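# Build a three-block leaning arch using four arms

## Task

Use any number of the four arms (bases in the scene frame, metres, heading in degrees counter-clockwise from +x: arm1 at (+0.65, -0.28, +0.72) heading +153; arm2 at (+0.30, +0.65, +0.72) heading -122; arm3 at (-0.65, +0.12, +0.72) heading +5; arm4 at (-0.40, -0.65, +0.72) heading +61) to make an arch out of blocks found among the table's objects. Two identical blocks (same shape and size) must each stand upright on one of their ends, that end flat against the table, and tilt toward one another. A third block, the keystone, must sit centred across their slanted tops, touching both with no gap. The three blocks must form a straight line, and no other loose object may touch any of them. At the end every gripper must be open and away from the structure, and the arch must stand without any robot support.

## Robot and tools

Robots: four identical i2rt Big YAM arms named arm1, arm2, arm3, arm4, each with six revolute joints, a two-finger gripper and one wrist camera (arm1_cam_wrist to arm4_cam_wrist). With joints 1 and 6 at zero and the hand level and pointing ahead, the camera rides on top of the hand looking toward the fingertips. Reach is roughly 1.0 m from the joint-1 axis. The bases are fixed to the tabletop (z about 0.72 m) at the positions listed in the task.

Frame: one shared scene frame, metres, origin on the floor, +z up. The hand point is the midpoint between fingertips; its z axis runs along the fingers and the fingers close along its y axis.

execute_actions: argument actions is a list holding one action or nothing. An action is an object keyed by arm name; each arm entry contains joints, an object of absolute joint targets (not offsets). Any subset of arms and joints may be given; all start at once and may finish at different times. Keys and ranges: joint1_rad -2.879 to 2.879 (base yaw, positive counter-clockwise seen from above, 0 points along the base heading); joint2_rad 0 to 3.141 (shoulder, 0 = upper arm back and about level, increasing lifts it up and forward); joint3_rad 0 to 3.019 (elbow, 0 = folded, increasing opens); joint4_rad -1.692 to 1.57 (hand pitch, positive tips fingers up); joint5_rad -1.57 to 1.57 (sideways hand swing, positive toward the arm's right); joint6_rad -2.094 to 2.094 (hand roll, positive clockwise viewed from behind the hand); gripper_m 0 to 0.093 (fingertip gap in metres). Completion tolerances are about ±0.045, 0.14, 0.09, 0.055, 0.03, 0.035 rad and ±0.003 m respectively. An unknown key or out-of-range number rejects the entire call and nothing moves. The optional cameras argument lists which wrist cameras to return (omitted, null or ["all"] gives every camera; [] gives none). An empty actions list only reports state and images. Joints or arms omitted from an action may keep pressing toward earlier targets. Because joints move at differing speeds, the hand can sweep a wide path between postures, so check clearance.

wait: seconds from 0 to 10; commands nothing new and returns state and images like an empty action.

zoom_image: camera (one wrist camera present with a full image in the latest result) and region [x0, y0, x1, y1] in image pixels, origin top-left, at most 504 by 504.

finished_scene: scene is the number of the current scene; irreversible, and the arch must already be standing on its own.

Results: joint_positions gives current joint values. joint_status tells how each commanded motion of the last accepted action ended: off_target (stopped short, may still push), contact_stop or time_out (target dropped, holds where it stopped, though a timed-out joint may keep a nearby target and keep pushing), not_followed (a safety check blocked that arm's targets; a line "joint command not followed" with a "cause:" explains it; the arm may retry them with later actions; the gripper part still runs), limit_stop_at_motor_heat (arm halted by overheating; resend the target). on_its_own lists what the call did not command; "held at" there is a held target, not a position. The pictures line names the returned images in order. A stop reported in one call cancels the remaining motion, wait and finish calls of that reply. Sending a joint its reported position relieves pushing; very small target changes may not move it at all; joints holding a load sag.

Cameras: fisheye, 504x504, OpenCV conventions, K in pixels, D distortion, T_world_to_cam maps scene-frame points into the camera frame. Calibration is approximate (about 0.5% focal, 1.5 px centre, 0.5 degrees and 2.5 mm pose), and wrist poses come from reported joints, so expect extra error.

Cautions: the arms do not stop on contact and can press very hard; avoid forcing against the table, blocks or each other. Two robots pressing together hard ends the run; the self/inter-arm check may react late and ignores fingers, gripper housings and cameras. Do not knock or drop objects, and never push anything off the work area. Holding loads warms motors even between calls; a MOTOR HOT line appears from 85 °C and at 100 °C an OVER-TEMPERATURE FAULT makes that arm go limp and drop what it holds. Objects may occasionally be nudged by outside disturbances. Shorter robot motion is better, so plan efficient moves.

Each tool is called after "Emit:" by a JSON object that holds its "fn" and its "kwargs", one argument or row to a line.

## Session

Emit:
{"fn": "execute_actions", "kwargs": {
  "actions": []
}}

Scene clock: 0.00 s.
Motor temperatures (°C, as the motors report them): arm1=[26 31 33 26 27 27] | arm2=[26 28 34 28 25 27] | arm3=[27 30 40 25 27 29] | arm4=[25 29 30 29 26 25]
arm1.joint_positions: joint1_rad=+0.250 joint2_rad=+0.505 joint3_rad=+1.646 joint4_rad=-1.350 joint5_rad=+0.036 joint6_rad=+0.025 gripper_m=+0.095
arm1.joint_status: not commanded
arm1.hand: x=+0.5226 y=-0.2460 z=+1.4140 quat_wxyz=(-0.073, +0.775, -0.104, -0.619) (m; scene frame)
arm2.joint_positions: joint1_rad=-0.201 joint2_rad=+0.356 joint3_rad=+1.705 joint4_rad=-1.552 joint5_rad=+0.111 joint6_rad=+0.761 gripper_m=+0.094
arm2.joint_status: not commanded
arm2.hand: x=+0.2786 y=+0.6515 z=+1.4251 quat_wxyz=(-0.414, -0.775, +0.013, +0.477) (m; scene frame)
arm3.joint_positions: joint1_rad=+0.273 joint2_rad=+0.356 joint3_rad=+1.341 joint4_rad=-1.470 joint5_rad=-0.128 joint6_rad=-0.076 gripper_m=+0.094
arm3.joint_status: not commanded
arm3.hand: x=-0.5479 y=+0.1832 z=+1.3113 quat_wxyz=(-0.499, +0.226, -0.826, -0.134) (m; scene frame)
arm4.joint_positions: joint1_rad=-0.573 joint2_rad=+0.363 joint3_rad=+1.527 joint4_rad=-1.540 joint5_rad=-0.007 joint6_rad=+0.147 gripper_m=+0.095
arm4.joint_status: not commanded
arm4.hand: x=-0.3423 y=-0.6175 z=+1.3945 quat_wxyz=(-0.539, +0.134, -0.814, -0.171) (m; scene frame)
pictures: arm1_cam_wrist, arm2_cam_wrist, arm3_cam_wrist, arm4_cam_wrist
camera_calibration (this result's frames):
arm1_cam_wrist: T_world_to_cam=[[0.251687, 0.967544, -0.0226238, 0.137798], [0.725241, -0.204032, -0.657569, 0.50199], [-0.640843, 0.149094, -0.753055, 1.5614], [0, 0, 0, 1]] pos_world=[0.601868, -0.263698, 1.50903]
arm2_cam_wrist: T_world_to_cam=[[-0.361033, 0.665345, -0.65343, 0.600591], [0.880748, 0.0129873, -0.473407, 0.424811], [-0.306493, -0.746423, -0.59069, 1.53596], [0, 0, 0, 1]] pos_world=[0.313443, 0.741357, 1.50083]
arm3_cam_wrist: T_world_to_cam=[[0.506509, -0.862232, 0.00219139, 0.430388], [-0.775987, -0.456951, -0.434787, 0.229667], [0.375889, 0.218523, -0.900531, 1.47012], [0, 0, 0, 1]] pos_world=[-0.59238, 0.154784, 1.4228]
arm4_cam_wrist: T_world_to_cam=[[0.400261, -0.906102, -0.137006, -0.226933], [-0.795647, -0.269434, -0.542542, 0.32294], [0.454684, 0.326167, -0.828781, 1.63987], [0, 0, 0, 1]] pos_world=[-0.397844, -0.653485, 1.50321]
Images, in order (width x height): arm1_cam_wrist 504x504, arm2_cam_wrist 504x504, arm3_cam_wrist 504x504, arm4_cam_wrist 504x504.

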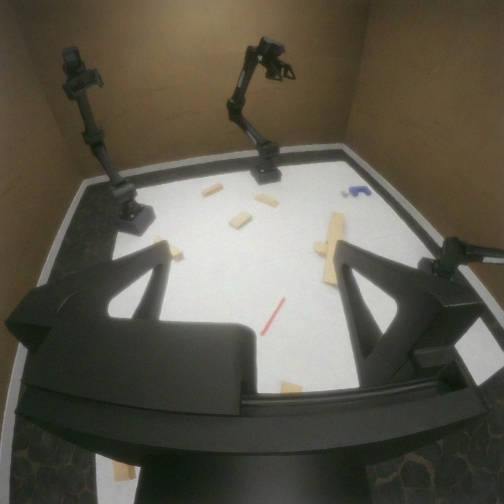

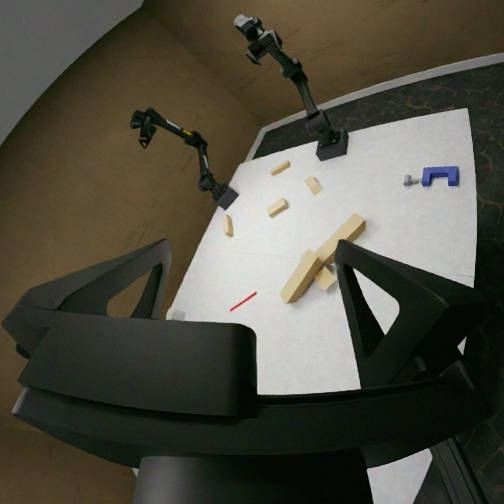

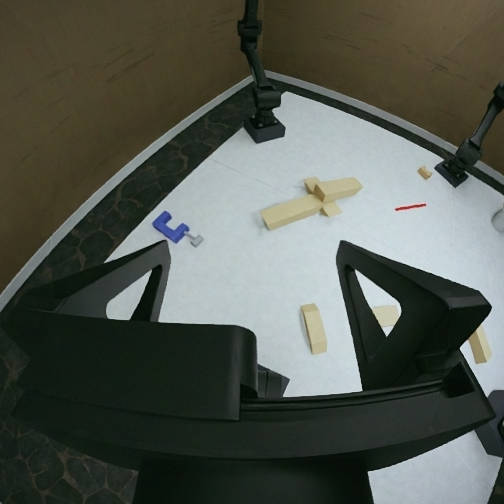

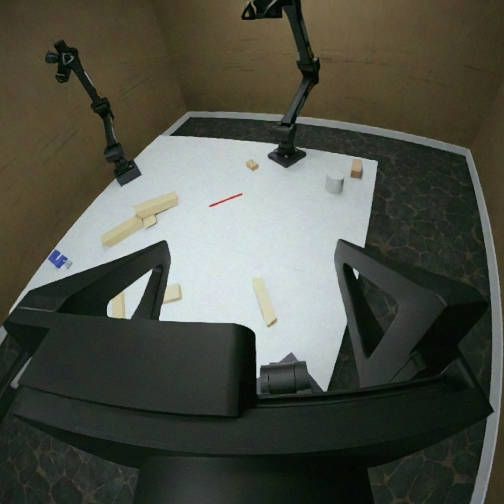

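Emit:
{"fn": "execute_actions", "kwargs": {
  "actions": [
    {"arm1":{"joints":{"joint1_rad":0,"joint2_rad":1.1,"joint3_rad":1.5,"joint4_rad":-1.33,"joint5_rad":0,"joint6_rad":0}},"arm2":{"joints":{"joint1_rad":0,"joint2_rad":1.1,"joint3_rad":1.5,"joint4_rad":-1.33,"joint5_rad":0,"joint6_rad":0}},"arm3":{"joints":{"joint1_rad":0,"joint2_rad":1.1,"joint3_rad":1.5,"joint4_rad":-1.33,"joint5_rad":0,"joint6_rad":0}},"arm4":{"joints":{"joint1_rad":0,"joint2_rad":1.1,"joint3_rad":1.5,"joint4_rad":-1.33,"joint5_rad":0,"joint6_rad":0}}}
  ]
}}

Scene clock: 7.07 s.
Motor temperatures (°C, as the motors report them): arm1=[26 31 34 26 27 27] | arm2=[26 28 34 28 25 27] | arm3=[27 30 41 25 27 29] | arm4=[25 29 31 29 26 25]
arm1.joint_positions: joint1_rad=+0.009 joint2_rad=+1.097 joint3_rad=+1.475 joint4_rad=-1.343 joint5_rad=+0.002 joint6_rad=+0.013 gripper_m=+0.095
arm1.joint_status: all done
arm1.hand: x=+0.2820 y=-0.1011 z=+1.1777 quat_wxyz=(-0.067, +0.931, -0.221, -0.283) (m; scene frame)
arm2.joint_positions: joint1_rad=-0.005 joint2_rad=+1.102 joint3_rad=+1.476 joint4_rad=-1.338 joint5_rad=+0.002 joint6_rad=+0.009 gripper_m=+0.094
arm2.joint_status: all done
arm2.hand: x=+0.0839 y=+0.3059 z=+1.2111 quat_wxyz=(-0.141, -0.838, -0.458, +0.262) (m; scene frame)
arm3.joint_positions: joint1_rad=+0.010 joint2_rad=+1.101 joint3_rad=+1.478 joint4_rad=-1.343 joint5_rad=-0.002 joint6_rad=-0.009 gripper_m=+0.094
arm3.joint_status: all done
arm3.hand: x=-0.2467 y=+0.1680 z=+1.2166 quat_wxyz=(-0.295, +0.062, -0.953, -0.018) (m; scene frame)
arm4.joint_positions: joint1_rad=-0.001 joint2_rad=+1.113 joint3_rad=+1.481 joint4_rad=-1.337 joint5_rad=+0.000 joint6_rad=+0.009 gripper_m=+0.095
arm4.joint_status: all done
arm4.hand: x=-0.1951 y=-0.2971 z=+1.2412 quat_wxyz=(-0.260, +0.471, -0.830, -0.145) (m; scene frame)
pictures: arm1_cam_wrist, arm2_cam_wrist, arm3_cam_wrist, arm4_cam_wrist
camera_calibration (this result's frames):
arm1_cam_wrist: T_world_to_cam=[[0.454059, 0.890955, -0.00553019, -0.0321823], [0.890431, -0.453558, 0.0376549, -0.339867], [0.0310405, -0.0220218, -0.999276, 1.29089], [0, 0, 0, 1]] pos_world=[0.277171, -0.0970489, 1.30258]
arm2_cam_wrist: T_world_to_cam=[[-0.8343, 0.551103, 0.0150944, -0.114591], [0.55124, 0.834318, 0.006915, -0.30584], [-0.00878262, 0.0140898, -0.999862, 1.32986], [0, 0, 0, 1]] pos_world=[0.084668, 0.299582, 1.33353]
arm3_cam_wrist: T_world_to_cam=[[0.127381, -0.991854, 0.000067666, 0.195729], [-0.991172, -0.12729, 0.0370849, -0.267318], [-0.0367742, -0.00479096, -0.999312, 1.33083], [0, 0, 0, 1]] pos_world=[-0.24095, 0.166484, 1.33981]
arm4_cam_wrist: T_world_to_cam=[[0.855005, -0.518612, 0.00261928, 0.0140123], [-0.518592, -0.854899, 0.0144956, -0.368044], [-0.00527836, -0.0137521, -0.999892, 1.36301], [0, 0, 0, 1]] pos_world=[-0.195651, -0.288629, 1.36816]
Images, in order (width x height): arm1_cam_wrist 504x504, arm2_cam_wrist 504x504, arm3_cam_wrist 504x504, arm4_cam_wrist 504x504.

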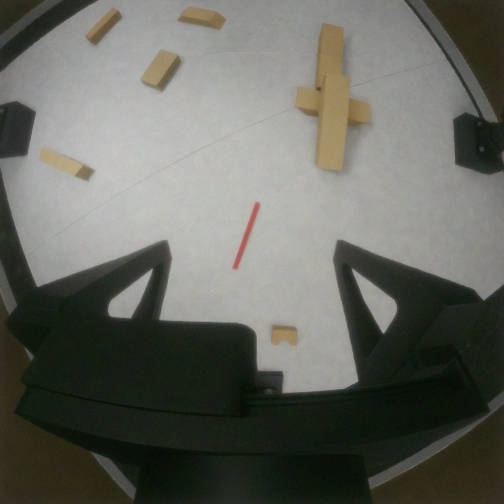

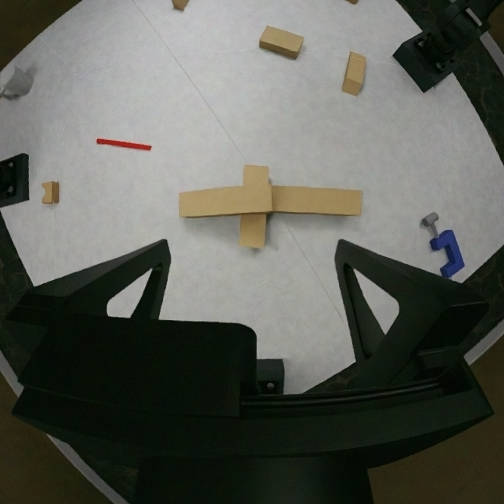

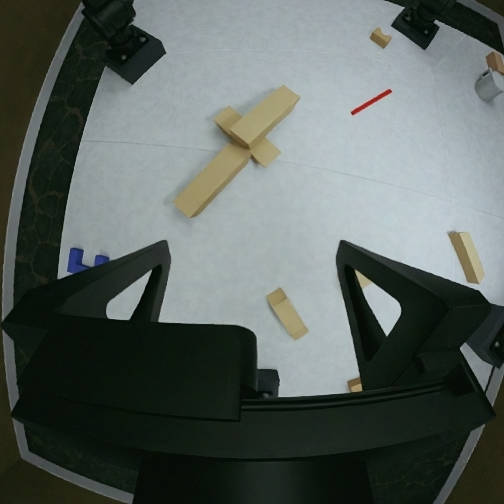

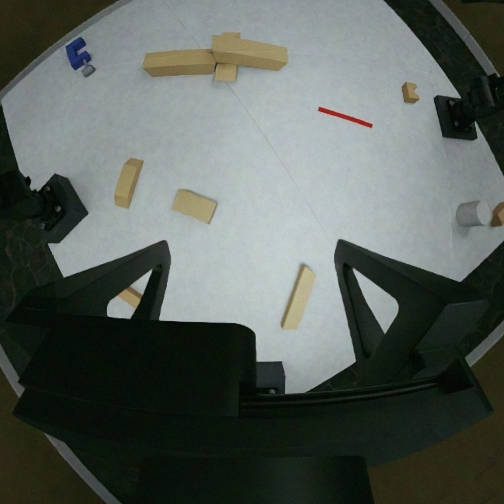

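Emit:
{"fn": "zoom_image", "kwargs": {
  "camera": "arm2_cam_wrist",
  "region": [165,140,375,260]
}}

Emit:
{"fn": "zoom_image", "kwargs": {
  "camera": "arm3_cam_wrist",
  "region": [160,70,320,230]
}}

Emit:
{"fn": "zoom_image", "kwargs": {
  "camera": "arm4_cam_wrist",
  "region": [90,140,330,340]
}}

Emit:
{"fn": "zoom_image", "kwargs": {
  "camera": "arm1_cam_wrist",
  "region": [20,0,260,200]
}}

Region (165, 140, 375, 260) of arm2_cam_wrist's 504x504 image, scaled by 2.400, with more detail than that image has; it fills the top 288 rows of this view, and the rest is white.

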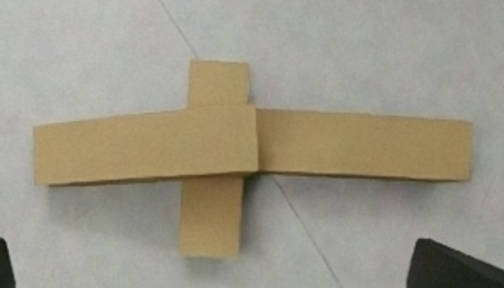

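Region (160, 70, 320, 230) of arm3_cam_wrist's 504x504 image, scaled by 3.150, with more detail than that image has.

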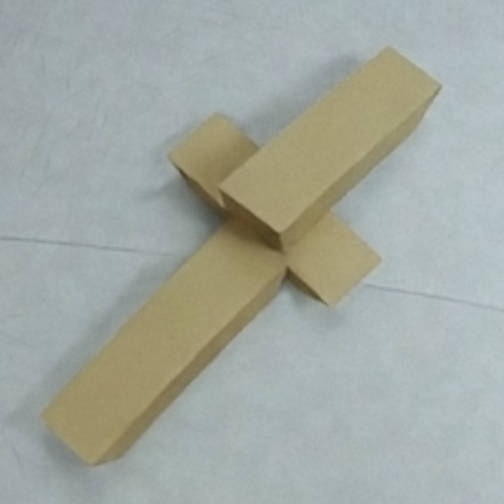

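Region (90, 140, 330, 340) of arm4_cam_wrist's 504x504 image, scaled by 2.100, with more detail than that image has.

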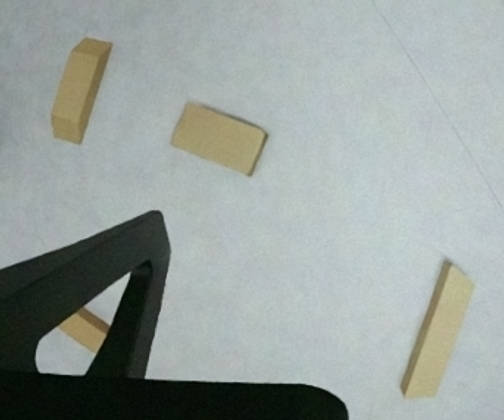

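Region (20, 0, 260, 200) of arm1_cam_wrist's 504x504 image, scaled by 2.100, with more detail than that image has.

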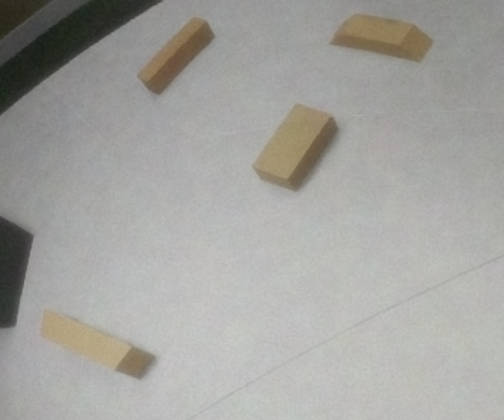

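Emit:
{"fn": "execute_actions", "kwargs": {
  "actions": [
    {"arm4":{"joints":{"joint1_rad":0.05,"joint2_rad":2.05,"joint3_rad":0.85,"joint4_rad":1.3}},"arm3":{"joints":{"joint2_rad":0.7}},"arm1":{"joints":{"joint2_rad":0.7}}}
  ],
  "cameras": ["arm4_cam_wrist"]
}}

Emit:
{"fn": "zoom_image", "kwargs": {
  "camera": "arm4_cam_wrist",
  "region": [130,110,380,260]
}}

Scene clock: 27.90 s.
Motor temperatures (°C, as the motors report them): arm1=[26 30 38 26 27 27] | arm2=[26 28 38 28 25 27] | arm3=[27 30 44 25 27 29] | arm4=[25 29 33 29 26 25]
arm1.joint_positions: joint1_rad=+0.009 joint2_rad=+0.704 joint3_rad=+1.486 joint4_rad=-1.343 joint5_rad=+0.002 joint6_rad=+0.013 gripper_m=+0.095
arm1.joint_status: all done
arm1.hand: x=+0.4132 y=-0.1658 z=+1.3086 quat_wxyz=(-0.107, +0.855, -0.203, -0.465) (m; scene frame)
arm2.joint_positions: joint1_rad=-0.005 joint2_rad=+1.102 joint3_rad=+1.476 joint4_rad=-1.338 joint5_rad=+0.002 joint6_rad=+0.008 gripper_m=+0.094
arm2.joint_status: not commanded
arm2.hand: x=+0.0839 y=+0.3059 z=+1.2111 quat_wxyz=(-0.141, -0.838, -0.458, +0.262) (m; scene frame)
arm3.joint_positions: joint1_rad=+0.010 joint2_rad=+0.706 joint3_rad=+1.494 joint4_rad=-1.343 joint5_rad=-0.002 joint6_rad=-0.009 gripper_m=+0.094
arm3.joint_status: all done
arm3.hand: x=-0.3948 y=+0.1498 z=+1.3488 quat_wxyz=(-0.483, +0.057, -0.873, -0.029) (m; scene frame)
arm4.joint_positions: joint1_rad=+0.044 joint2_rad=+2.051 joint3_rad=+0.845 joint4_rad=+1.281 joint5_rad=-0.004 joint6_rad=+0.009 gripper_m=+0.095
arm4.joint_status: all done
arm4.hand: x=-0.1012 y=-0.0880 z=+0.9033 quat_wxyz=(-0.629, +0.352, -0.581, -0.379) (m; scene frame)
pictures: arm4_cam_wrist
camera_calibration (this result's frames):
arm4_cam_wrist: T_world_to_cam=[[0.884816, -0.465931, -0.00303397, 0.0558232], [-0.242564, -0.455056, -0.856789, 0.714434], [0.397824, 0.758836, -0.515659, 0.699876], [0, 0, 0, 1]] pos_world=[-0.154525, -0.179974, 0.973185]
Images, in order (width x height): arm4_cam_wrist 504x504.

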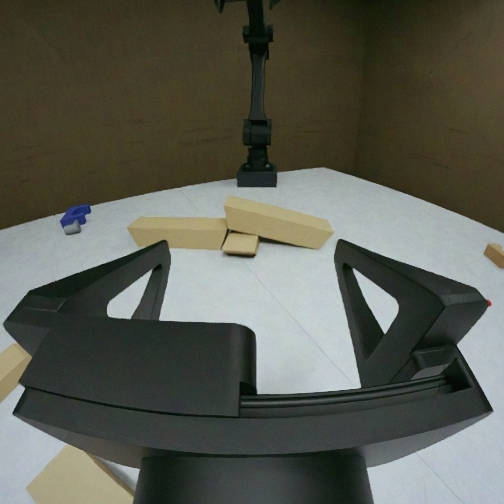

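Region (130, 110, 380, 260) of arm4_cam_wrist's 504x504 image, scaled by 2.016, with more detail than that image has; it fills the top 302 rows of this view, and the rest is white.

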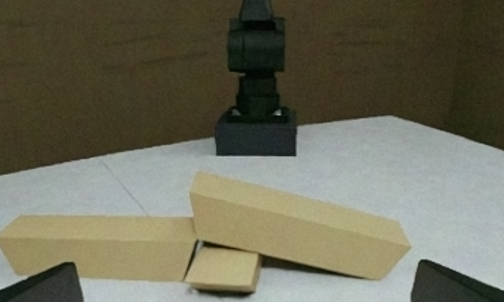

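Emit:
{"fn": "execute_actions", "kwargs": {
  "actions": [
    {"arm2":{"joints":{"joint1_rad":0.1,"joint2_rad":1.758,"joint3_rad":1.46,"joint4_rad":-1.25,"joint6_rad":-1.43}}}
  ],
  "cameras": ["arm2_cam_wrist","arm4_cam_wrist"]
}}

Scene clock: 42.77 s.
Motor temperatures (°C, as the motors report them): arm1=[26 30 37 26 27 27] | arm2=[26 28 39 28 25 27] | arm3=[27 29 43 25 27 29] | arm4=[25 30 32 29 26 25]
arm1.joint_positions: joint1_rad=+0.009 joint2_rad=+0.704 joint3_rad=+1.486 joint4_rad=-1.343 joint5_rad=+0.002 joint6_rad=+0.013 gripper_m=+0.095
arm1.joint_status: not commanded
arm1.hand: x=+0.4132 y=-0.1658 z=+1.3086 quat_wxyz=(-0.107, +0.855, -0.203, -0.465) (m; scene frame)
arm2.joint_positions: joint1_rad=+0.102 joint2_rad=+1.766 joint3_rad=+1.439 joint4_rad=-1.255 joint5_rad=+0.000 joint6_rad=-1.421 gripper_m=+0.094
arm2.joint_status: all done
arm2.hand: x=+0.0710 y=+0.1837 z=+0.8945 quat_wxyz=(+0.002, -0.298, -0.955, -0.007) (m; scene frame)
arm3.joint_positions: joint1_rad=+0.010 joint2_rad=+0.706 joint3_rad=+1.494 joint4_rad=-1.343 joint5_rad=-0.002 joint6_rad=-0.009 gripper_m=+0.094
arm3.joint_status: not commanded
arm3.hand: x=-0.3948 y=+0.1498 z=+1.3488 quat_wxyz=(-0.483, +0.057, -0.873, -0.029) (m; scene frame)
arm4.joint_positions: joint1_rad=+0.044 joint2_rad=+2.051 joint3_rad=+0.845 joint4_rad=+1.281 joint5_rad=-0.004 joint6_rad=+0.009 gripper_m=+0.095
arm4.joint_status: not commanded
arm4.hand: x=-0.1012 y=-0.0880 z=+0.9033 quat_wxyz=(-0.629, +0.352, -0.581, -0.379) (m; scene frame)
pictures: arm2_cam_wrist, arm4_cam_wrist
camera_calibration (this result's frames):
arm2_cam_wrist: T_world_to_cam=[[-0.571255, -0.820761, 0.00439667, 0.189625], [-0.66676, 0.467181, 0.580666, -0.553889], [-0.478642, 0.328777, -0.81413, 0.824326], [0, 0, 0, 1]] pos_world=[0.13357, 0.143383, 0.991899]
arm4_cam_wrist: T_world_to_cam=[[0.884816, -0.465931, -0.00303397, 0.0558232], [-0.242564, -0.455056, -0.856789, 0.714434], [0.397824, 0.758836, -0.515659, 0.699876], [0, 0, 0, 1]] pos_world=[-0.154525, -0.179974, 0.973185]
Images, in order (width x height): arm2_cam_wrist 504x504, arm4_cam_wrist 504x504.

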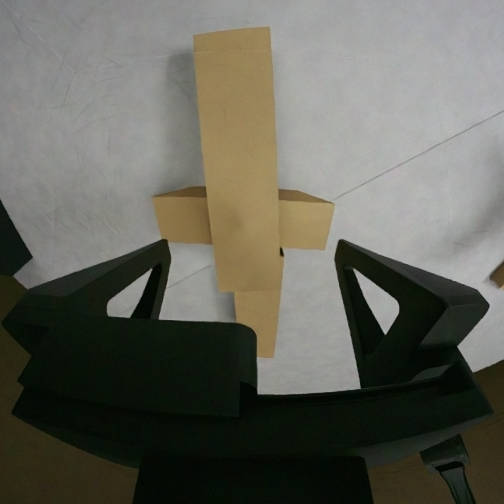

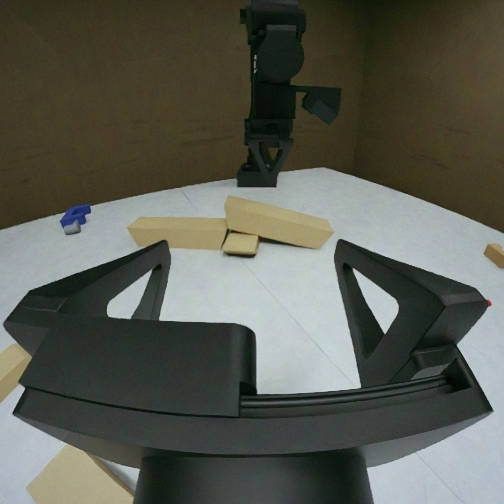

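Emit:
{"fn": "execute_actions", "kwargs": {
  "actions": [
    {"arm2":{"joints":{"joint1_rad":0.195,"joint6_rad":-1.33}}}
  ],
  "cameras": ["arm2_cam_wrist"]
}}

Emit:
{"fn": "execute_actions", "kwargs": {
  "actions": [
    {"arm2":{"joints":{"joint2_rad":1.9,"joint3_rad":1.33,"joint4_rad":-0.97}}}
  ],
  "cameras": ["arm2_cam_wrist","arm4_cam_wrist"]
}}

Scene clock: 56.13 s.
Motor temperatures (°C, as the motors report them): arm1=[26 30 37 26 27 27] | arm2=[26 30 39 28 25 27] | arm3=[27 29 43 25 27 29] | arm4=[25 30 31 29 26 25]
arm1.joint_positions: joint1_rad=+0.009 joint2_rad=+0.704 joint3_rad=+1.486 joint4_rad=-1.343 joint5_rad=+0.002 joint6_rad=+0.013 gripper_m=+0.095
arm1.joint_status: not commanded
arm1.hand: x=+0.4132 y=-0.1658 z=+1.3086 quat_wxyz=(-0.107, +0.855, -0.203, -0.465) (m; scene frame)
arm2.joint_positions: joint1_rad=+0.202 joint2_rad=+1.766 joint3_rad=+1.439 joint4_rad=-1.255 joint5_rad=+0.000 joint6_rad=-1.338 gripper_m=+0.094
arm2.joint_status: all done
arm2.hand: x=+0.1187 y=+0.1631 z=+0.8942 quat_wxyz=(+0.002, -0.290, -0.957, -0.007) (m; scene frame)
arm3.joint_positions: joint1_rad=+0.010 joint2_rad=+0.706 joint3_rad=+1.494 joint4_rad=-1.343 joint5_rad=-0.002 joint6_rad=-0.009 gripper_m=+0.094
arm3.joint_status: not commanded
arm3.hand: x=-0.3948 y=+0.1498 z=+1.3488 quat_wxyz=(-0.483, +0.057, -0.873, -0.029) (m; scene frame)
arm4.joint_positions: joint1_rad=+0.044 joint2_rad=+2.051 joint3_rad=+0.845 joint4_rad=+1.281 joint5_rad=-0.004 joint6_rad=+0.009 gripper_m=+0.095
arm4.joint_status: not commanded
arm4.hand: x=-0.1012 y=-0.0880 z=+0.9033 quat_wxyz=(-0.629, +0.352, -0.581, -0.379) (m; scene frame)
pictures: arm2_cam_wrist
camera_calibration (this result's frames):
arm2_cam_wrist: T_world_to_cam=[[-0.557712, -0.830023, 0.00440621, 0.199923], [-0.674091, 0.456022, 0.581073, -0.509999], [-0.484313, 0.321101, -0.81384, 0.855318], [0, 0, 0, 1]] pos_world=[0.181955, 0.123868, 0.991557]
Images, in order (width x height): arm2_cam_wrist 504x504.

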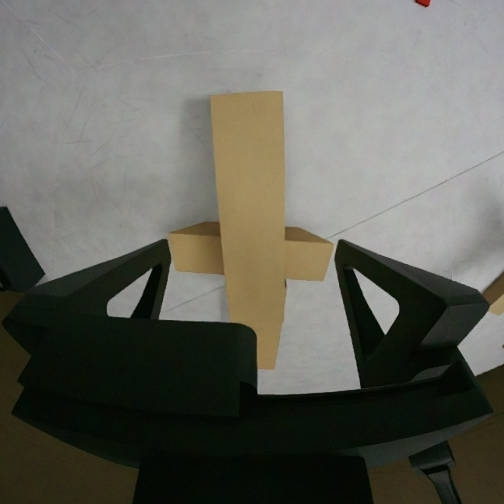

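Scene clock: 57.30 s.
Motor temperatures (°C, as the motors report them): arm1=[26 30 37 26 27 27] | arm2=[26 30 39 28 25 27] | arm3=[27 29 43 25 27 29] | arm4=[25 30 31 29 26 25]
arm1.joint_positions: joint1_rad=+0.009 joint2_rad=+0.704 joint3_rad=+1.486 joint4_rad=-1.343 joint5_rad=+0.002 joint6_rad=+0.013 gripper_m=+0.095
arm1.joint_status: not commanded
arm1.hand: x=+0.4132 y=-0.1658 z=+1.3086 quat_wxyz=(-0.107, +0.855, -0.203, -0.465) (m; scene frame)
arm2.joint_positions: joint1_rad=+0.202 joint2_rad=+1.909 joint3_rad=+1.312 joint4_rad=-0.980 joint5_rad=+0.000 joint6_rad=-1.338 gripper_m=+0.094
arm2.joint_status: all done
arm2.hand: x=+0.1164 y=+0.1590 z=+0.7787 quat_wxyz=(+0.003, -0.290, -0.957, -0.005) (m; scene frame)
arm3.joint_positions: joint1_rad=+0.010 joint2_rad=+0.706 joint3_rad=+1.494 joint4_rad=-1.343 joint5_rad=-0.002 joint6_rad=-0.009 gripper_m=+0.094
arm3.joint_status: not commanded
arm3.hand: x=-0.3948 y=+0.1498 z=+1.3488 quat_wxyz=(-0.483, +0.057, -0.873, -0.029) (m; scene frame)
arm4.joint_positions: joint1_rad=+0.044 joint2_rad=+2.051 joint3_rad=+0.845 joint4_rad=+1.281 joint5_rad=-0.004 joint6_rad=+0.009 gripper_m=+0.095
arm4.joint_status: not commanded
arm4.hand: x=-0.1012 y=-0.0880 z=+0.9033 quat_wxyz=(-0.629, +0.352, -0.581, -0.379) (m; scene frame)
pictures: arm2_cam_wrist, arm4_cam_wrist
camera_calibration (this result's frames):
arm2_cam_wrist: T_world_to_cam=[[-0.55799, -0.829792, 0.00960154, 0.191669], [-0.672847, 0.459165, 0.580037, -0.442304], [-0.485719, 0.317195, -0.814533, 0.762839], [0, 0, 0, 1]] pos_world=[0.179871, 0.120167, 0.87607]
arm4_cam_wrist: T_world_to_cam=[[0.884816, -0.465931, -0.00303397, 0.0558232], [-0.242564, -0.455056, -0.856789, 0.714434], [0.397824, 0.758836, -0.515659, 0.699876], [0, 0, 0, 1]] pos_world=[-0.154525, -0.179974, 0.973185]
Images, in order (width x height): arm2_cam_wrist 504x504, arm4_cam_wrist 504x504.

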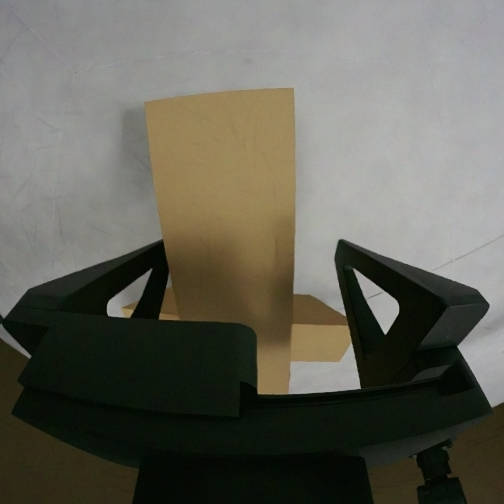

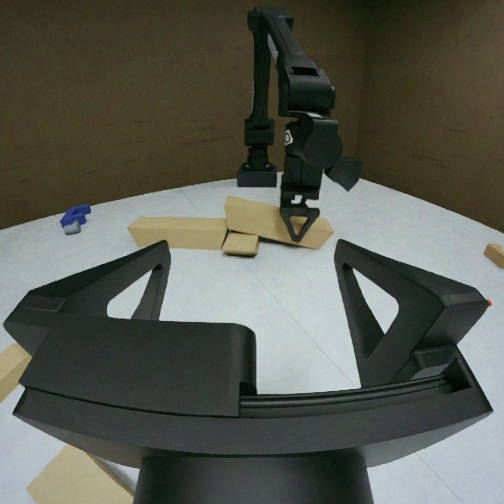

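Emit:
{"fn": "execute_actions", "kwargs": {
  "actions": [
    {"arm2":{"joints":{"joint1_rad":0.16,"joint2_rad":1.88,"joint3_rad":1.27,"joint4_rad":-0.95,"joint6_rad":-1.38}}}
  ],
  "cameras": ["arm2_cam_wrist"]
}}

Scene clock: 63.20 s.
Motor temperatures (°C, as the motors report them): arm1=[26 30 37 26 27 27] | arm2=[26 30 38 28 25 27] | arm3=[27 29 43 25 27 29] | arm4=[25 30 31 29 26 25]
arm1.joint_positions: joint1_rad=+0.009 joint2_rad=+0.704 joint3_rad=+1.486 joint4_rad=-1.343 joint5_rad=+0.002 joint6_rad=+0.013 gripper_m=+0.095
arm1.joint_status: not commanded
arm1.hand: x=+0.4132 y=-0.1658 z=+1.3086 quat_wxyz=(-0.107, +0.855, -0.203, -0.465) (m; scene frame)
arm2.joint_positions: joint1_rad=+0.159 joint2_rad=+1.890 joint3_rad=+1.267 joint4_rad=-0.959 joint5_rad=+0.000 joint6_rad=-1.371 gripper_m=+0.094
arm2.joint_status: all done
arm2.hand: x=+0.1005 y=+0.1797 z=+0.7744 quat_wxyz=(+0.002, -0.295, -0.956, -0.007) (m; scene frame)
arm3.joint_positions: joint1_rad=+0.010 joint2_rad=+0.706 joint3_rad=+1.494 joint4_rad=-1.343 joint5_rad=-0.002 joint6_rad=-0.009 gripper_m=+0.094
arm3.joint_status: not commanded
arm3.hand: x=-0.3948 y=+0.1498 z=+1.3488 quat_wxyz=(-0.483, +0.057, -0.873, -0.029) (m; scene frame)
arm4.joint_positions: joint1_rad=+0.044 joint2_rad=+2.051 joint3_rad=+0.845 joint4_rad=+1.281 joint5_rad=-0.004 joint6_rad=+0.009 gripper_m=+0.095
arm4.joint_status: not commanded
arm4.hand: x=-0.1012 y=-0.0880 z=+0.9033 quat_wxyz=(-0.629, +0.352, -0.581, -0.379) (m; scene frame)
pictures: arm2_cam_wrist
camera_calibration (this result's frames):
arm2_cam_wrist: T_world_to_cam=[[-0.566233, -0.824232, 0.00476834, 0.203664], [-0.669437, 0.463251, 0.580735, -0.461642], [-0.480869, 0.325639, -0.814079, 0.742668], [0, 0, 0, 1]] pos_world=[0.163407, 0.139881, 0.871711]
Images, in order (width x height): arm2_cam_wrist 504x504.

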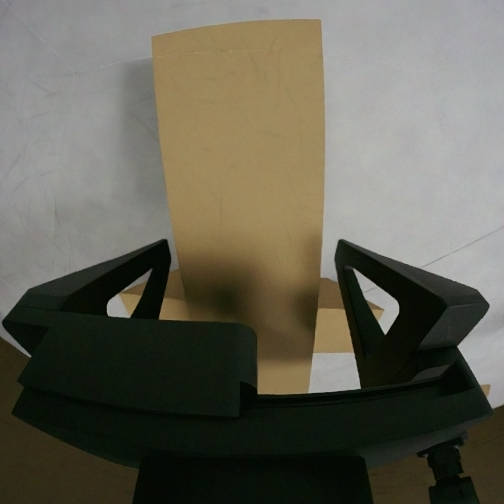

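Good. Grip and lift to view.

Emit:
{"fn": "execute_actions", "kwargs": {
  "actions": [
    {"arm2":{"joints":{"gripper_m":0.054}}}
  ],
  "cameras": []
}}

Emit:
{"fn": "execute_actions", "kwargs": {
  "actions": [
    {"arm2":{"joints":{"joint2_rad":1.72,"joint3_rad":1.42,"joint4_rad":-1.26}}}
  ],
  "cameras": ["arm4_cam_wrist"]
}}

Emit:
{"fn": "zoom_image", "kwargs": {
  "camera": "arm4_cam_wrist",
  "region": [120,120,370,270]
}}

Scene clock: 68.83 s.
Motor temperatures (°C, as the motors report them): arm1=[26 30 37 26 27 27] | arm2=[26 30 38 28 25 27] | arm3=[27 29 43 25 27 29] | arm4=[25 30 31 29 26 25]
arm1.joint_positions: joint1_rad=+0.009 joint2_rad=+0.704 joint3_rad=+1.486 joint4_rad=-1.343 joint5_rad=+0.002 joint6_rad=+0.013 gripper_m=+0.095
arm1.joint_status: not commanded
arm1.hand: x=+0.4132 y=-0.1658 z=+1.3086 quat_wxyz=(-0.107, +0.855, -0.203, -0.465) (m; scene frame)
arm2.joint_positions: joint1_rad=+0.159 joint2_rad=+1.890 joint3_rad=+1.267 joint4_rad=-0.958 joint5_rad=-0.001 joint6_rad=-1.373 gripper_m=+0.060
arm2.joint_status: gripper_m off_target (ended at +0.060, target +0.054)
arm2.hand: x=+0.1005 y=+0.1794 z=+0.7744 quat_wxyz=(+0.002, -0.294, -0.956, -0.006) (m; scene frame)
arm3.joint_positions: joint1_rad=+0.010 joint2_rad=+0.706 joint3_rad=+1.494 joint4_rad=-1.343 joint5_rad=-0.002 joint6_rad=-0.009 gripper_m=+0.094
arm3.joint_status: not commanded
arm3.hand: x=-0.3948 y=+0.1498 z=+1.3488 quat_wxyz=(-0.483, +0.057, -0.873, -0.029) (m; scene frame)
arm4.joint_positions: joint1_rad=+0.044 joint2_rad=+2.051 joint3_rad=+0.845 joint4_rad=+1.281 joint5_rad=-0.004 joint6_rad=+0.009 gripper_m=+0.095
arm4.joint_status: not commanded
arm4.hand: x=-0.1012 y=-0.0880 z=+0.9033 quat_wxyz=(-0.629, +0.352, -0.581, -0.379) (m; scene frame)
pictures: none
No camera images: the call's "cameras" was empty. Leave "cameras" out to get every camera's image.

Scene clock: 70.10 s.
Motor temperatures (°C, as the motors report them): arm1=[26 30 37 26 27 27] | arm2=[26 30 38 28 25 27] | arm3=[27 29 43 25 27 29] | arm4=[25 30 31 29 26 25]
arm1.joint_positions: joint1_rad=+0.009 joint2_rad=+0.704 joint3_rad=+1.486 joint4_rad=-1.343 joint5_rad=+0.002 joint6_rad=+0.013 gripper_m=+0.095
arm1.joint_status: not commanded
arm1.hand: x=+0.4132 y=-0.1658 z=+1.3086 quat_wxyz=(-0.107, +0.855, -0.203, -0.465) (m; scene frame)
arm2.joint_positions: joint1_rad=+0.159 joint2_rad=+1.738 joint3_rad=+1.384 joint4_rad=-1.250 joint5_rad=-0.001 joint6_rad=-1.373 gripper_m=+0.060
arm2.joint_status: all done
arm2.hand: x=+0.1053 y=+0.1890 z=+0.8888 quat_wxyz=(+0.001, -0.294, -0.956, -0.018) (m; scene frame)
arm3.joint_positions: joint1_rad=+0.010 joint2_rad=+0.706 joint3_rad=+1.494 joint4_rad=-1.343 joint5_rad=-0.002 joint6_rad=-0.009 gripper_m=+0.094
arm3.joint_status: not commanded
arm3.hand: x=-0.3948 y=+0.1498 z=+1.3488 quat_wxyz=(-0.483, +0.057, -0.873, -0.029) (m; scene frame)
arm4.joint_positions: joint1_rad=+0.044 joint2_rad=+2.051 joint3_rad=+0.845 joint4_rad=+1.281 joint5_rad=-0.004 joint6_rad=+0.009 gripper_m=+0.095
arm4.joint_status: not commanded
arm4.hand: x=-0.1012 y=-0.0880 z=+0.9033 quat_wxyz=(-0.629, +0.352, -0.581, -0.379) (m; scene frame)
pictures: arm4_cam_wrist
camera_calibration (this result's frames):
arm4_cam_wrist: T_world_to_cam=[[0.884816, -0.465931, -0.00303397, 0.0558232], [-0.242564, -0.455056, -0.856789, 0.714434], [0.397824, 0.758836, -0.515659, 0.699876], [0, 0, 0, 1]] pos_world=[-0.154525, -0.179974, 0.973185]
Images, in order (width x height): arm4_cam_wrist 504x504.

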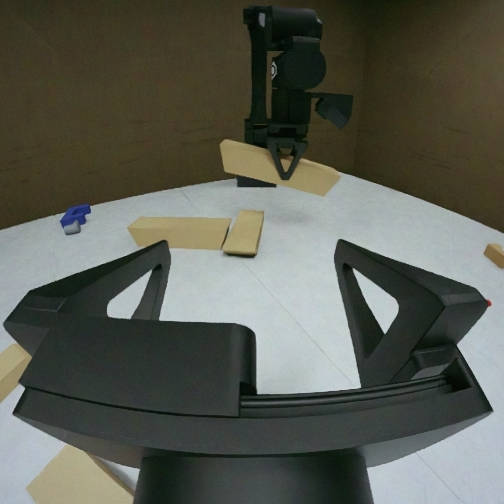

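Region (120, 120, 370, 270) of arm4_cam_wrist's 504x504 image, scaled by 2.016, with more detail than that image has; it fills the top 302 rows of this view, and the rest is white.

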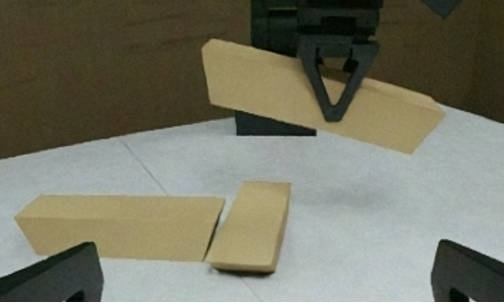

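Emit:
{"fn": "execute_actions", "kwargs": {
  "actions": [
    {"arm2":{"joints":{"joint1_rad":0.42,"joint2_rad":1.9,"joint3_rad":1.6,"joint4_rad":-1.26}},"arm4":{"joints":{"joint2_rad":1.2,"joint3_rad":0.6,"joint4_rad":0.6}}}
  ],
  "cameras": []
}}

Emit:
{"fn": "execute_actions", "kwargs": {
  "actions": [
    {"arm2":{"joints":{"joint2_rad":1.99,"joint3_rad":1.55,"joint4_rad":-1.125}}}
  ],
  "cameras": []
}}

Emit:
{"fn": "execute_actions", "kwargs": {
  "actions": [
    {"arm2":{"joints":{"joint2_rad":2.06,"joint3_rad":1.5,"joint4_rad":-0.99}}}
  ],
  "cameras": ["arm2_cam_wrist","arm4_cam_wrist"]
}}

Scene clock: 89.77 s.
Motor temperatures (°C, as the motors report them): arm1=[26 29 37 26 27 27] | arm2=[26 31 40 28 25 27] | arm3=[27 29 43 25 27 29] | arm4=[25 30 31 29 26 25]
arm1.joint_positions: joint1_rad=+0.009 joint2_rad=+0.704 joint3_rad=+1.486 joint4_rad=-1.343 joint5_rad=+0.002 joint6_rad=+0.013 gripper_m=+0.095
arm1.joint_status: not commanded
arm1.hand: x=+0.4132 y=-0.1658 z=+1.3086 quat_wxyz=(-0.107, +0.855, -0.203, -0.465) (m; scene frame)
arm2.joint_positions: joint1_rad=+0.415 joint2_rad=+1.938 joint3_rad=+1.545 joint4_rad=-1.254 joint5_rad=-0.001 joint6_rad=-1.373 gripper_m=+0.060
arm2.joint_status: all done
arm2.hand: x=+0.2214 y=+0.1019 z=+0.8416 quat_wxyz=(+0.003, -0.169, -0.985, -0.040) (m; scene frame)
arm3.joint_positions: joint1_rad=+0.010 joint2_rad=+0.706 joint3_rad=+1.494 joint4_rad=-1.343 joint5_rad=-0.002 joint6_rad=-0.009 gripper_m=+0.094
arm3.joint_status: not commanded
arm3.hand: x=-0.3948 y=+0.1498 z=+1.3488 quat_wxyz=(-0.483, +0.057, -0.873, -0.029) (m; scene frame)
arm4.joint_positions: joint1_rad=+0.044 joint2_rad=+1.206 joint3_rad=+0.598 joint4_rad=+0.608 joint5_rad=-0.004 joint6_rad=+0.009 gripper_m=+0.095
arm4.joint_status: all done
arm4.hand: x=-0.1638 y=-0.2012 z=+1.0970 quat_wxyz=(-0.607, +0.365, -0.604, -0.365) (m; scene frame)
pictures: none
No camera images: the call's "cameras" was empty. Leave "cameras" out to get every camera's image.

Scene clock: 90.73 s.
Motor temperatures (°C, as the motors report them): arm1=[26 29 37 26 27 27] | arm2=[26 31 40 28 25 27] | arm3=[27 29 43 25 27 29] | arm4=[25 30 31 29 26 25]
arm1.joint_positions: joint1_rad=+0.009 joint2_rad=+0.704 joint3_rad=+1.486 joint4_rad=-1.343 joint5_rad=+0.002 joint6_rad=+0.013 gripper_m=+0.095
arm1.joint_status: not commanded
arm1.hand: x=+0.4132 y=-0.1658 z=+1.3086 quat_wxyz=(-0.107, +0.855, -0.203, -0.465) (m; scene frame)
arm2.joint_positions: joint1_rad=+0.415 joint2_rad=+2.024 joint3_rad=+1.527 joint4_rad=-1.131 joint5_rad=-0.001 joint6_rad=-1.373 gripper_m=+0.060
arm2.joint_status: all done
arm2.hand: x=+0.2190 y=+0.0871 z=+0.7871 quat_wxyz=(+0.003, -0.169, -0.985, -0.030) (m; scene frame)
arm3.joint_positions: joint1_rad=+0.010 joint2_rad=+0.706 joint3_rad=+1.494 joint4_rad=-1.343 joint5_rad=-0.002 joint6_rad=-0.009 gripper_m=+0.094
arm3.joint_status: not commanded
arm3.hand: x=-0.3948 y=+0.1498 z=+1.3488 quat_wxyz=(-0.483, +0.057, -0.873, -0.029) (m; scene frame)
arm4.joint_positions: joint1_rad=+0.044 joint2_rad=+1.206 joint3_rad=+0.598 joint4_rad=+0.608 joint5_rad=-0.004 joint6_rad=+0.009 gripper_m=+0.095
arm4.joint_status: not commanded
arm4.hand: x=-0.1638 y=-0.2012 z=+1.0970 quat_wxyz=(-0.607, +0.365, -0.604, -0.365) (m; scene frame)
pictures: none
No camera images: the call's "cameras" was empty. Leave "cameras" out to get every camera's image.

Scene clock: 91.63 s.
Motor temperatures (°C, as the motors report them): arm1=[26 29 37 26 27 27] | arm2=[26 31 39 28 25 27] | arm3=[27 29 43 25 27 29] | arm4=[25 30 31 29 26 25]
arm1.joint_positions: joint1_rad=+0.009 joint2_rad=+0.704 joint3_rad=+1.486 joint4_rad=-1.343 joint5_rad=+0.002 joint6_rad=+0.013 gripper_m=+0.095
arm1.joint_status: not commanded
arm1.hand: x=+0.4132 y=-0.1658 z=+1.3086 quat_wxyz=(-0.107, +0.855, -0.203, -0.465) (m; scene frame)
arm2.joint_positions: joint1_rad=+0.415 joint2_rad=+2.056 joint3_rad=+1.493 joint4_rad=-1.002 joint5_rad=-0.008 joint6_rad=-1.380 gripper_m=+0.060
arm2.joint_status: all done
arm2.hand: x=+0.2183 y=+0.0748 z=+0.7571 quat_wxyz=(-0.002, -0.166, -0.986, +0.001) (m; scene frame)
arm3.joint_positions: joint1_rad=+0.010 joint2_rad=+0.706 joint3_rad=+1.494 joint4_rad=-1.343 joint5_rad=-0.002 joint6_rad=-0.009 gripper_m=+0.094
arm3.joint_status: not commanded
arm3.hand: x=-0.3948 y=+0.1498 z=+1.3488 quat_wxyz=(-0.483, +0.057, -0.873, -0.029) (m; scene frame)
arm4.joint_positions: joint1_rad=+0.044 joint2_rad=+1.206 joint3_rad=+0.598 joint4_rad=+0.608 joint5_rad=-0.004 joint6_rad=+0.009 gripper_m=+0.095
arm4.joint_status: not commanded
arm4.hand: x=-0.1638 y=-0.2012 z=+1.0970 quat_wxyz=(-0.607, +0.365, -0.604, -0.365) (m; scene frame)
pictures: arm2_cam_wrist, arm4_cam_wrist
camera_calibration (this result's frames):
arm2_cam_wrist: T_world_to_cam=[[-0.330157, -0.943753, 0.0180707, 0.131223], [-0.771468, 0.280818, 0.570945, -0.280799], [-0.543906, 0.174561, -0.820789, 0.849559], [0, 0, 0, 1]] pos_world=[0.288777, 0.0543962, 0.855259]
arm4_cam_wrist: T_world_to_cam=[[0.88434, -0.466832, -0.00332241, 0.0590878], [-0.27204, -0.509528, -0.816318, 0.753582], [0.37939, 0.722807, -0.577593, 0.968238], [0, 0, 0, 1]] pos_world=[-0.214589, -0.288294, 1.17461]
Images, in order (width x height): arm2_cam_wrist 504x504, arm4_cam_wrist 504x504.

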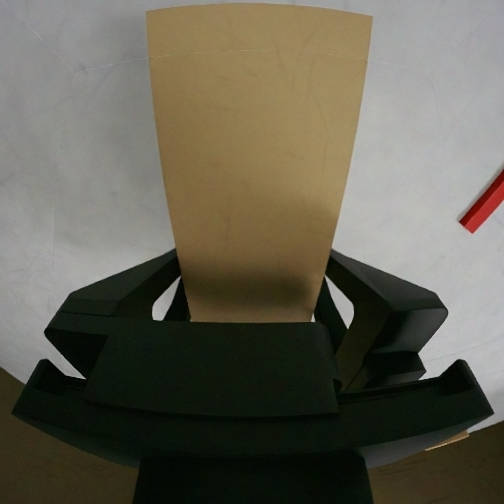

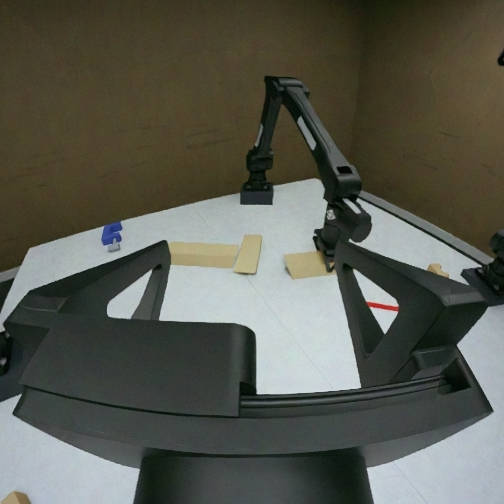

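Emit:
{"fn": "execute_actions", "kwargs": {
  "actions": [
    {"arm2":{"joints":{"gripper_m":0.093}}}
  ],
  "cameras": []
}}

Emit:
{"fn": "execute_actions", "kwargs": {
  "actions": [
    {"arm2":{"joints":{"joint2_rad":1.6,"joint3_rad":1.5,"joint4_rad":-1.3}}}
  ],
  "cameras": []
}}

Emit:
{"fn": "execute_actions", "kwargs": {
  "actions": [
    {"arm2":{"joints":{"joint1_rad":0.1,"joint2_rad":1.2,"joint3_rad":1.3,"joint4_rad":-1.03,"joint6_rad":0}}}
  ],
  "cameras": ["arm2_cam_wrist"]
}}

Emit:
{"fn": "zoom_image", "kwargs": {
  "camera": "arm2_cam_wrist",
  "region": [100,80,400,300]
}}

Scene clock: 103.67 s.
Motor temperatures (°C, as the motors report them): arm1=[26 29 37 26 27 27] | arm2=[26 32 38 28 25 27] | arm3=[27 29 43 25 27 29] | arm4=[25 29 32 29 26 25]
arm1.joint_positions: joint1_rad=+0.009 joint2_rad=+0.704 joint3_rad=+1.486 joint4_rad=-1.343 joint5_rad=+0.002 joint6_rad=+0.013 gripper_m=+0.095
arm1.joint_status: not commanded
arm1.hand: x=+0.4132 y=-0.1658 z=+1.3086 quat_wxyz=(-0.107, +0.855, -0.203, -0.465) (m; scene frame)
arm2.joint_positions: joint1_rad=+0.415 joint2_rad=+2.056 joint3_rad=+1.493 joint4_rad=-1.000 joint5_rad=-0.002 joint6_rad=-1.380 gripper_m=+0.093
arm2.joint_status: all done
arm2.hand: x=+0.2173 y=+0.0745 z=+0.7571 quat_wxyz=(+0.001, -0.166, -0.986, +0.002) (m; scene frame)
arm3.joint_positions: joint1_rad=+0.010 joint2_rad=+0.706 joint3_rad=+1.494 joint4_rad=-1.343 joint5_rad=-0.002 joint6_rad=-0.009 gripper_m=+0.094
arm3.joint_status: not commanded
arm3.hand: x=-0.3948 y=+0.1498 z=+1.3488 quat_wxyz=(-0.483, +0.057, -0.873, -0.029) (m; scene frame)
arm4.joint_positions: joint1_rad=+0.044 joint2_rad=+1.206 joint3_rad=+0.598 joint4_rad=+0.608 joint5_rad=-0.004 joint6_rad=+0.009 gripper_m=+0.095
arm4.joint_status: not commanded
arm4.hand: x=-0.1638 y=-0.2012 z=+1.0970 quat_wxyz=(-0.607, +0.365, -0.604, -0.365) (m; scene frame)
pictures: none
No camera images: the call's "cameras" was empty. Leave "cameras" out to get every camera's image.

Scene clock: 105.17 s.
Motor temperatures (°C, as the motors report them): arm1=[26 29 37 26 27 27] | arm2=[26 32 38 28 25 27] | arm3=[27 29 43 25 27 29] | arm4=[25 29 32 29 26 25]
arm1.joint_positions: joint1_rad=+0.009 joint2_rad=+0.704 joint3_rad=+1.486 joint4_rad=-1.343 joint5_rad=+0.002 joint6_rad=+0.013 gripper_m=+0.095
arm1.joint_status: not commanded
arm1.hand: x=+0.4132 y=-0.1658 z=+1.3086 quat_wxyz=(-0.107, +0.855, -0.203, -0.465) (m; scene frame)
arm2.joint_positions: joint1_rad=+0.415 joint2_rad=+1.604 joint3_rad=+1.485 joint4_rad=-1.292 joint5_rad=-0.002 joint6_rad=-1.380 gripper_m=+0.093
arm2.joint_status: all done
arm2.hand: x=+0.2270 y=+0.1355 z=+0.9920 quat_wxyz=(+0.000, -0.165, -0.983, +0.077) (m; scene frame)
arm3.joint_positions: joint1_rad=+0.010 joint2_rad=+0.706 joint3_rad=+1.494 joint4_rad=-1.343 joint5_rad=-0.002 joint6_rad=-0.009 gripper_m=+0.094
arm3.joint_status: not commanded
arm3.hand: x=-0.3948 y=+0.1498 z=+1.3488 quat_wxyz=(-0.483, +0.057, -0.873, -0.029) (m; scene frame)
arm4.joint_positions: joint1_rad=+0.044 joint2_rad=+1.206 joint3_rad=+0.598 joint4_rad=+0.608 joint5_rad=-0.004 joint6_rad=+0.009 gripper_m=+0.095
arm4.joint_status: not commanded
arm4.hand: x=-0.1638 y=-0.2012 z=+1.0970 quat_wxyz=(-0.607, +0.365, -0.604, -0.365) (m; scene frame)
pictures: none
No camera images: the call's "cameras" was empty. Leave "cameras" out to get every camera's image.

Scene clock: 107.23 s.
Motor temperatures (°C, as the motors report them): arm1=[26 29 37 26 27 27] | arm2=[26 31 39 28 25 27] | arm3=[27 29 43 25 27 29] | arm4=[25 29 32 29 26 25]
arm1.joint_positions: joint1_rad=+0.009 joint2_rad=+0.704 joint3_rad=+1.486 joint4_rad=-1.343 joint5_rad=+0.002 joint6_rad=+0.013 gripper_m=+0.095
arm1.joint_status: not commanded
arm1.hand: x=+0.4132 y=-0.1658 z=+1.3086 quat_wxyz=(-0.107, +0.855, -0.203, -0.465) (m; scene frame)
arm2.joint_positions: joint1_rad=+0.093 joint2_rad=+1.201 joint3_rad=+1.293 joint4_rad=-1.044 joint5_rad=+0.001 joint6_rad=-0.008 gripper_m=+0.093
arm2.joint_status: all done
arm2.hand: x=+0.0899 y=+0.2291 z=+1.1177 quat_wxyz=(-0.156, -0.808, -0.505, +0.261) (m; scene frame)
arm3.joint_positions: joint1_rad=+0.010 joint2_rad=+0.706 joint3_rad=+1.494 joint4_rad=-1.343 joint5_rad=-0.002 joint6_rad=-0.009 gripper_m=+0.094
arm3.joint_status: not commanded
arm3.hand: x=-0.3948 y=+0.1498 z=+1.3488 quat_wxyz=(-0.483, +0.057, -0.873, -0.029) (m; scene frame)
arm4.joint_positions: joint1_rad=+0.044 joint2_rad=+1.206 joint3_rad=+0.598 joint4_rad=+0.608 joint5_rad=-0.004 joint6_rad=+0.009 gripper_m=+0.095
arm4.joint_status: not commanded
arm4.hand: x=-0.1638 y=-0.2012 z=+1.0970 quat_wxyz=(-0.607, +0.365, -0.604, -0.365) (m; scene frame)
pictures: arm2_cam_wrist
camera_calibration (this result's frames):
arm2_cam_wrist: T_world_to_cam=[[-0.891027, 0.453321, 0.0239075, -0.0482058], [0.453309, 0.891332, -0.0062125, -0.233979], [-0.0241257, 0.00530196, -0.999695, 1.2408], [0, 0, 0, 1]] pos_world=[0.0930474, 0.223827, 1.24012]
Images, in order (width x height): arm2_cam_wrist 504x504.

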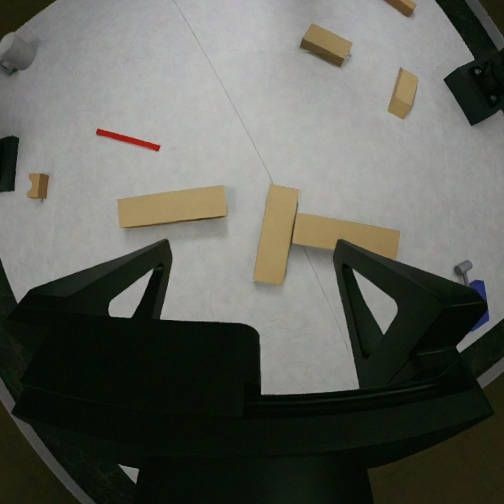

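Region (100, 80, 400, 300) of arm2_cam_wrist's 504x504 image, scaled by 1.680, with more detail than that image has; it fills the top 370 rows of this view, and the rest is white.

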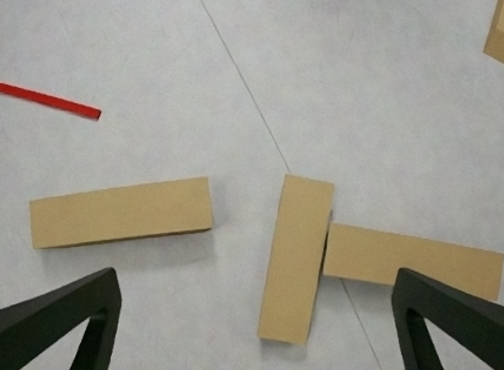

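Emit:
{"fn": "execute_actions", "kwargs": {
  "actions": [
    {"arm2":{"joints":{"joint2_rad":0.4,"joint3_rad":1.2}}}
  ],
  "cameras": []
}}

Emit:
{"fn": "execute_actions", "kwargs": {
  "actions": [
    {"arm1":{"joints":{"joint1_rad":-0.21,"joint2_rad":1.8,"joint3_rad":1.58,"joint4_rad":-1.32,"joint6_rad":-0.29}},"arm3":{"joints":{"joint1_rad":0.195,"joint2_rad":1.85,"joint3_rad":1.58,"joint4_rad":-1.28,"joint6_rad":0.93}}}
  ],
  "cameras": ["arm1_cam_wrist","arm3_cam_wrist"]
}}

Scene clock: 119.83 s.
Motor temperatures (°C, as the motors report them): arm1=[26 29 37 26 27 27] | arm2=[26 30 39 28 25 27] | arm3=[27 29 43 25 27 29] | arm4=[25 29 33 29 26 25]
arm1.joint_positions: joint1_rad=+0.009 joint2_rad=+0.704 joint3_rad=+1.486 joint4_rad=-1.343 joint5_rad=+0.002 joint6_rad=+0.013 gripper_m=+0.095
arm1.joint_status: not commanded
arm1.hand: x=+0.4132 y=-0.1658 z=+1.3086 quat_wxyz=(-0.107, +0.855, -0.203, -0.465) (m; scene frame)
arm2.joint_positions: joint1_rad=+0.093 joint2_rad=+0.394 joint3_rad=+1.182 joint4_rad=-1.040 joint5_rad=+0.001 joint6_rad=-0.008 gripper_m=+0.093
arm2.joint_status: all done
arm2.hand: x=+0.2095 y=+0.4653 z=+1.3229 quat_wxyz=(-0.317, -0.671, -0.420, +0.523) (m; scene frame)
arm3.joint_positions: joint1_rad=+0.010 joint2_rad=+0.706 joint3_rad=+1.494 joint4_rad=-1.343 joint5_rad=-0.002 joint6_rad=-0.009 gripper_m=+0.094
arm3.joint_status: not commanded
arm3.hand: x=-0.3948 y=+0.1498 z=+1.3488 quat_wxyz=(-0.483, +0.057, -0.873, -0.029) (m; scene frame)
arm4.joint_positions: joint1_rad=+0.044 joint2_rad=+1.206 joint3_rad=+0.598 joint4_rad=+0.608 joint5_rad=-0.004 joint6_rad=+0.009 gripper_m=+0.095
arm4.joint_status: not commanded
arm4.hand: x=-0.1638 y=-0.2012 z=+1.0970 quat_wxyz=(-0.607, +0.365, -0.604, -0.365) (m; scene frame)
pictures: none
No camera images: the call's "cameras" was empty. Leave "cameras" out to get every camera's image.

Scene clock: 121.67 s.
Motor temperatures (°C, as the motors report them): arm1=[26 29 37 26 27 27] | arm2=[26 30 39 28 25 27] | arm3=[27 29 43 25 27 29] | arm4=[25 29 33 29 26 25]
arm1.joint_positions: joint1_rad=-0.203 joint2_rad=+1.821 joint3_rad=+1.561 joint4_rad=-1.327 joint5_rad=+0.001 joint6_rad=-0.276 gripper_m=+0.095
arm1.joint_status: all done
arm1.hand: x=+0.2206 y=+0.0584 z=+0.8756 quat_wxyz=(+0.003, +0.981, -0.194, +0.016) (m; scene frame)
arm2.joint_positions: joint1_rad=+0.093 joint2_rad=+0.394 joint3_rad=+1.182 joint4_rad=-1.040 joint5_rad=+0.001 joint6_rad=-0.008 gripper_m=+0.093
arm2.joint_status: not commanded
arm2.hand: x=+0.2095 y=+0.4653 z=+1.3229 quat_wxyz=(-0.317, -0.671, -0.420, +0.523) (m; scene frame)
arm3.joint_positions: joint1_rad=+0.187 joint2_rad=+1.851 joint3_rad=+1.563 joint4_rad=-1.288 joint5_rad=-0.001 joint6_rad=+0.921 gripper_m=+0.094
arm3.joint_status: all done
arm3.hand: x=-0.1187 y=+0.2823 z=+0.9002 quat_wxyz=(+0.005, -0.307, -0.952, +0.001) (m; scene frame)
arm4.joint_positions: joint1_rad=+0.044 joint2_rad=+1.206 joint3_rad=+0.598 joint4_rad=+0.608 joint5_rad=-0.004 joint6_rad=+0.009 gripper_m=+0.095
arm4.joint_status: not commanded
arm4.hand: x=-0.1638 y=-0.2012 z=+1.0970 quat_wxyz=(-0.607, +0.365, -0.604, -0.365) (m; scene frame)
pictures: arm1_cam_wrist, arm3_cam_wrist
camera_calibration (this result's frames):
arm1_cam_wrist: T_world_to_cam=[[0.386506, 0.922287, 0.00034651, -0.140161], [0.728807, -0.305654, 0.612711, -0.678016], [0.565201, -0.236564, -0.790307, 0.706147], [0, 0, 0, 1]] pos_world=[0.149201, 0.0890791, 0.973549]
arm3_cam_wrist: T_world_to_cam=[[-0.585715, -0.810505, 0.00445921, 0.152987], [-0.645878, 0.470056, 0.601572, -0.749942], [-0.489673, 0.349469, -0.798806, 0.68563], [0, 0, 0, 1]] pos_world=[-0.0590293, 0.236905, 0.998147]
Images, in order (width x height): arm1_cam_wrist 504x504, arm3_cam_wrist 504x504.

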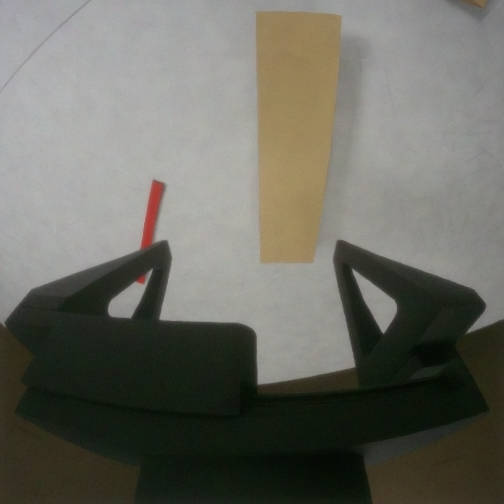

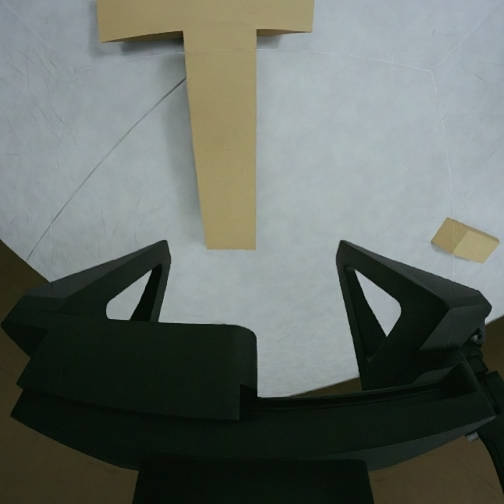

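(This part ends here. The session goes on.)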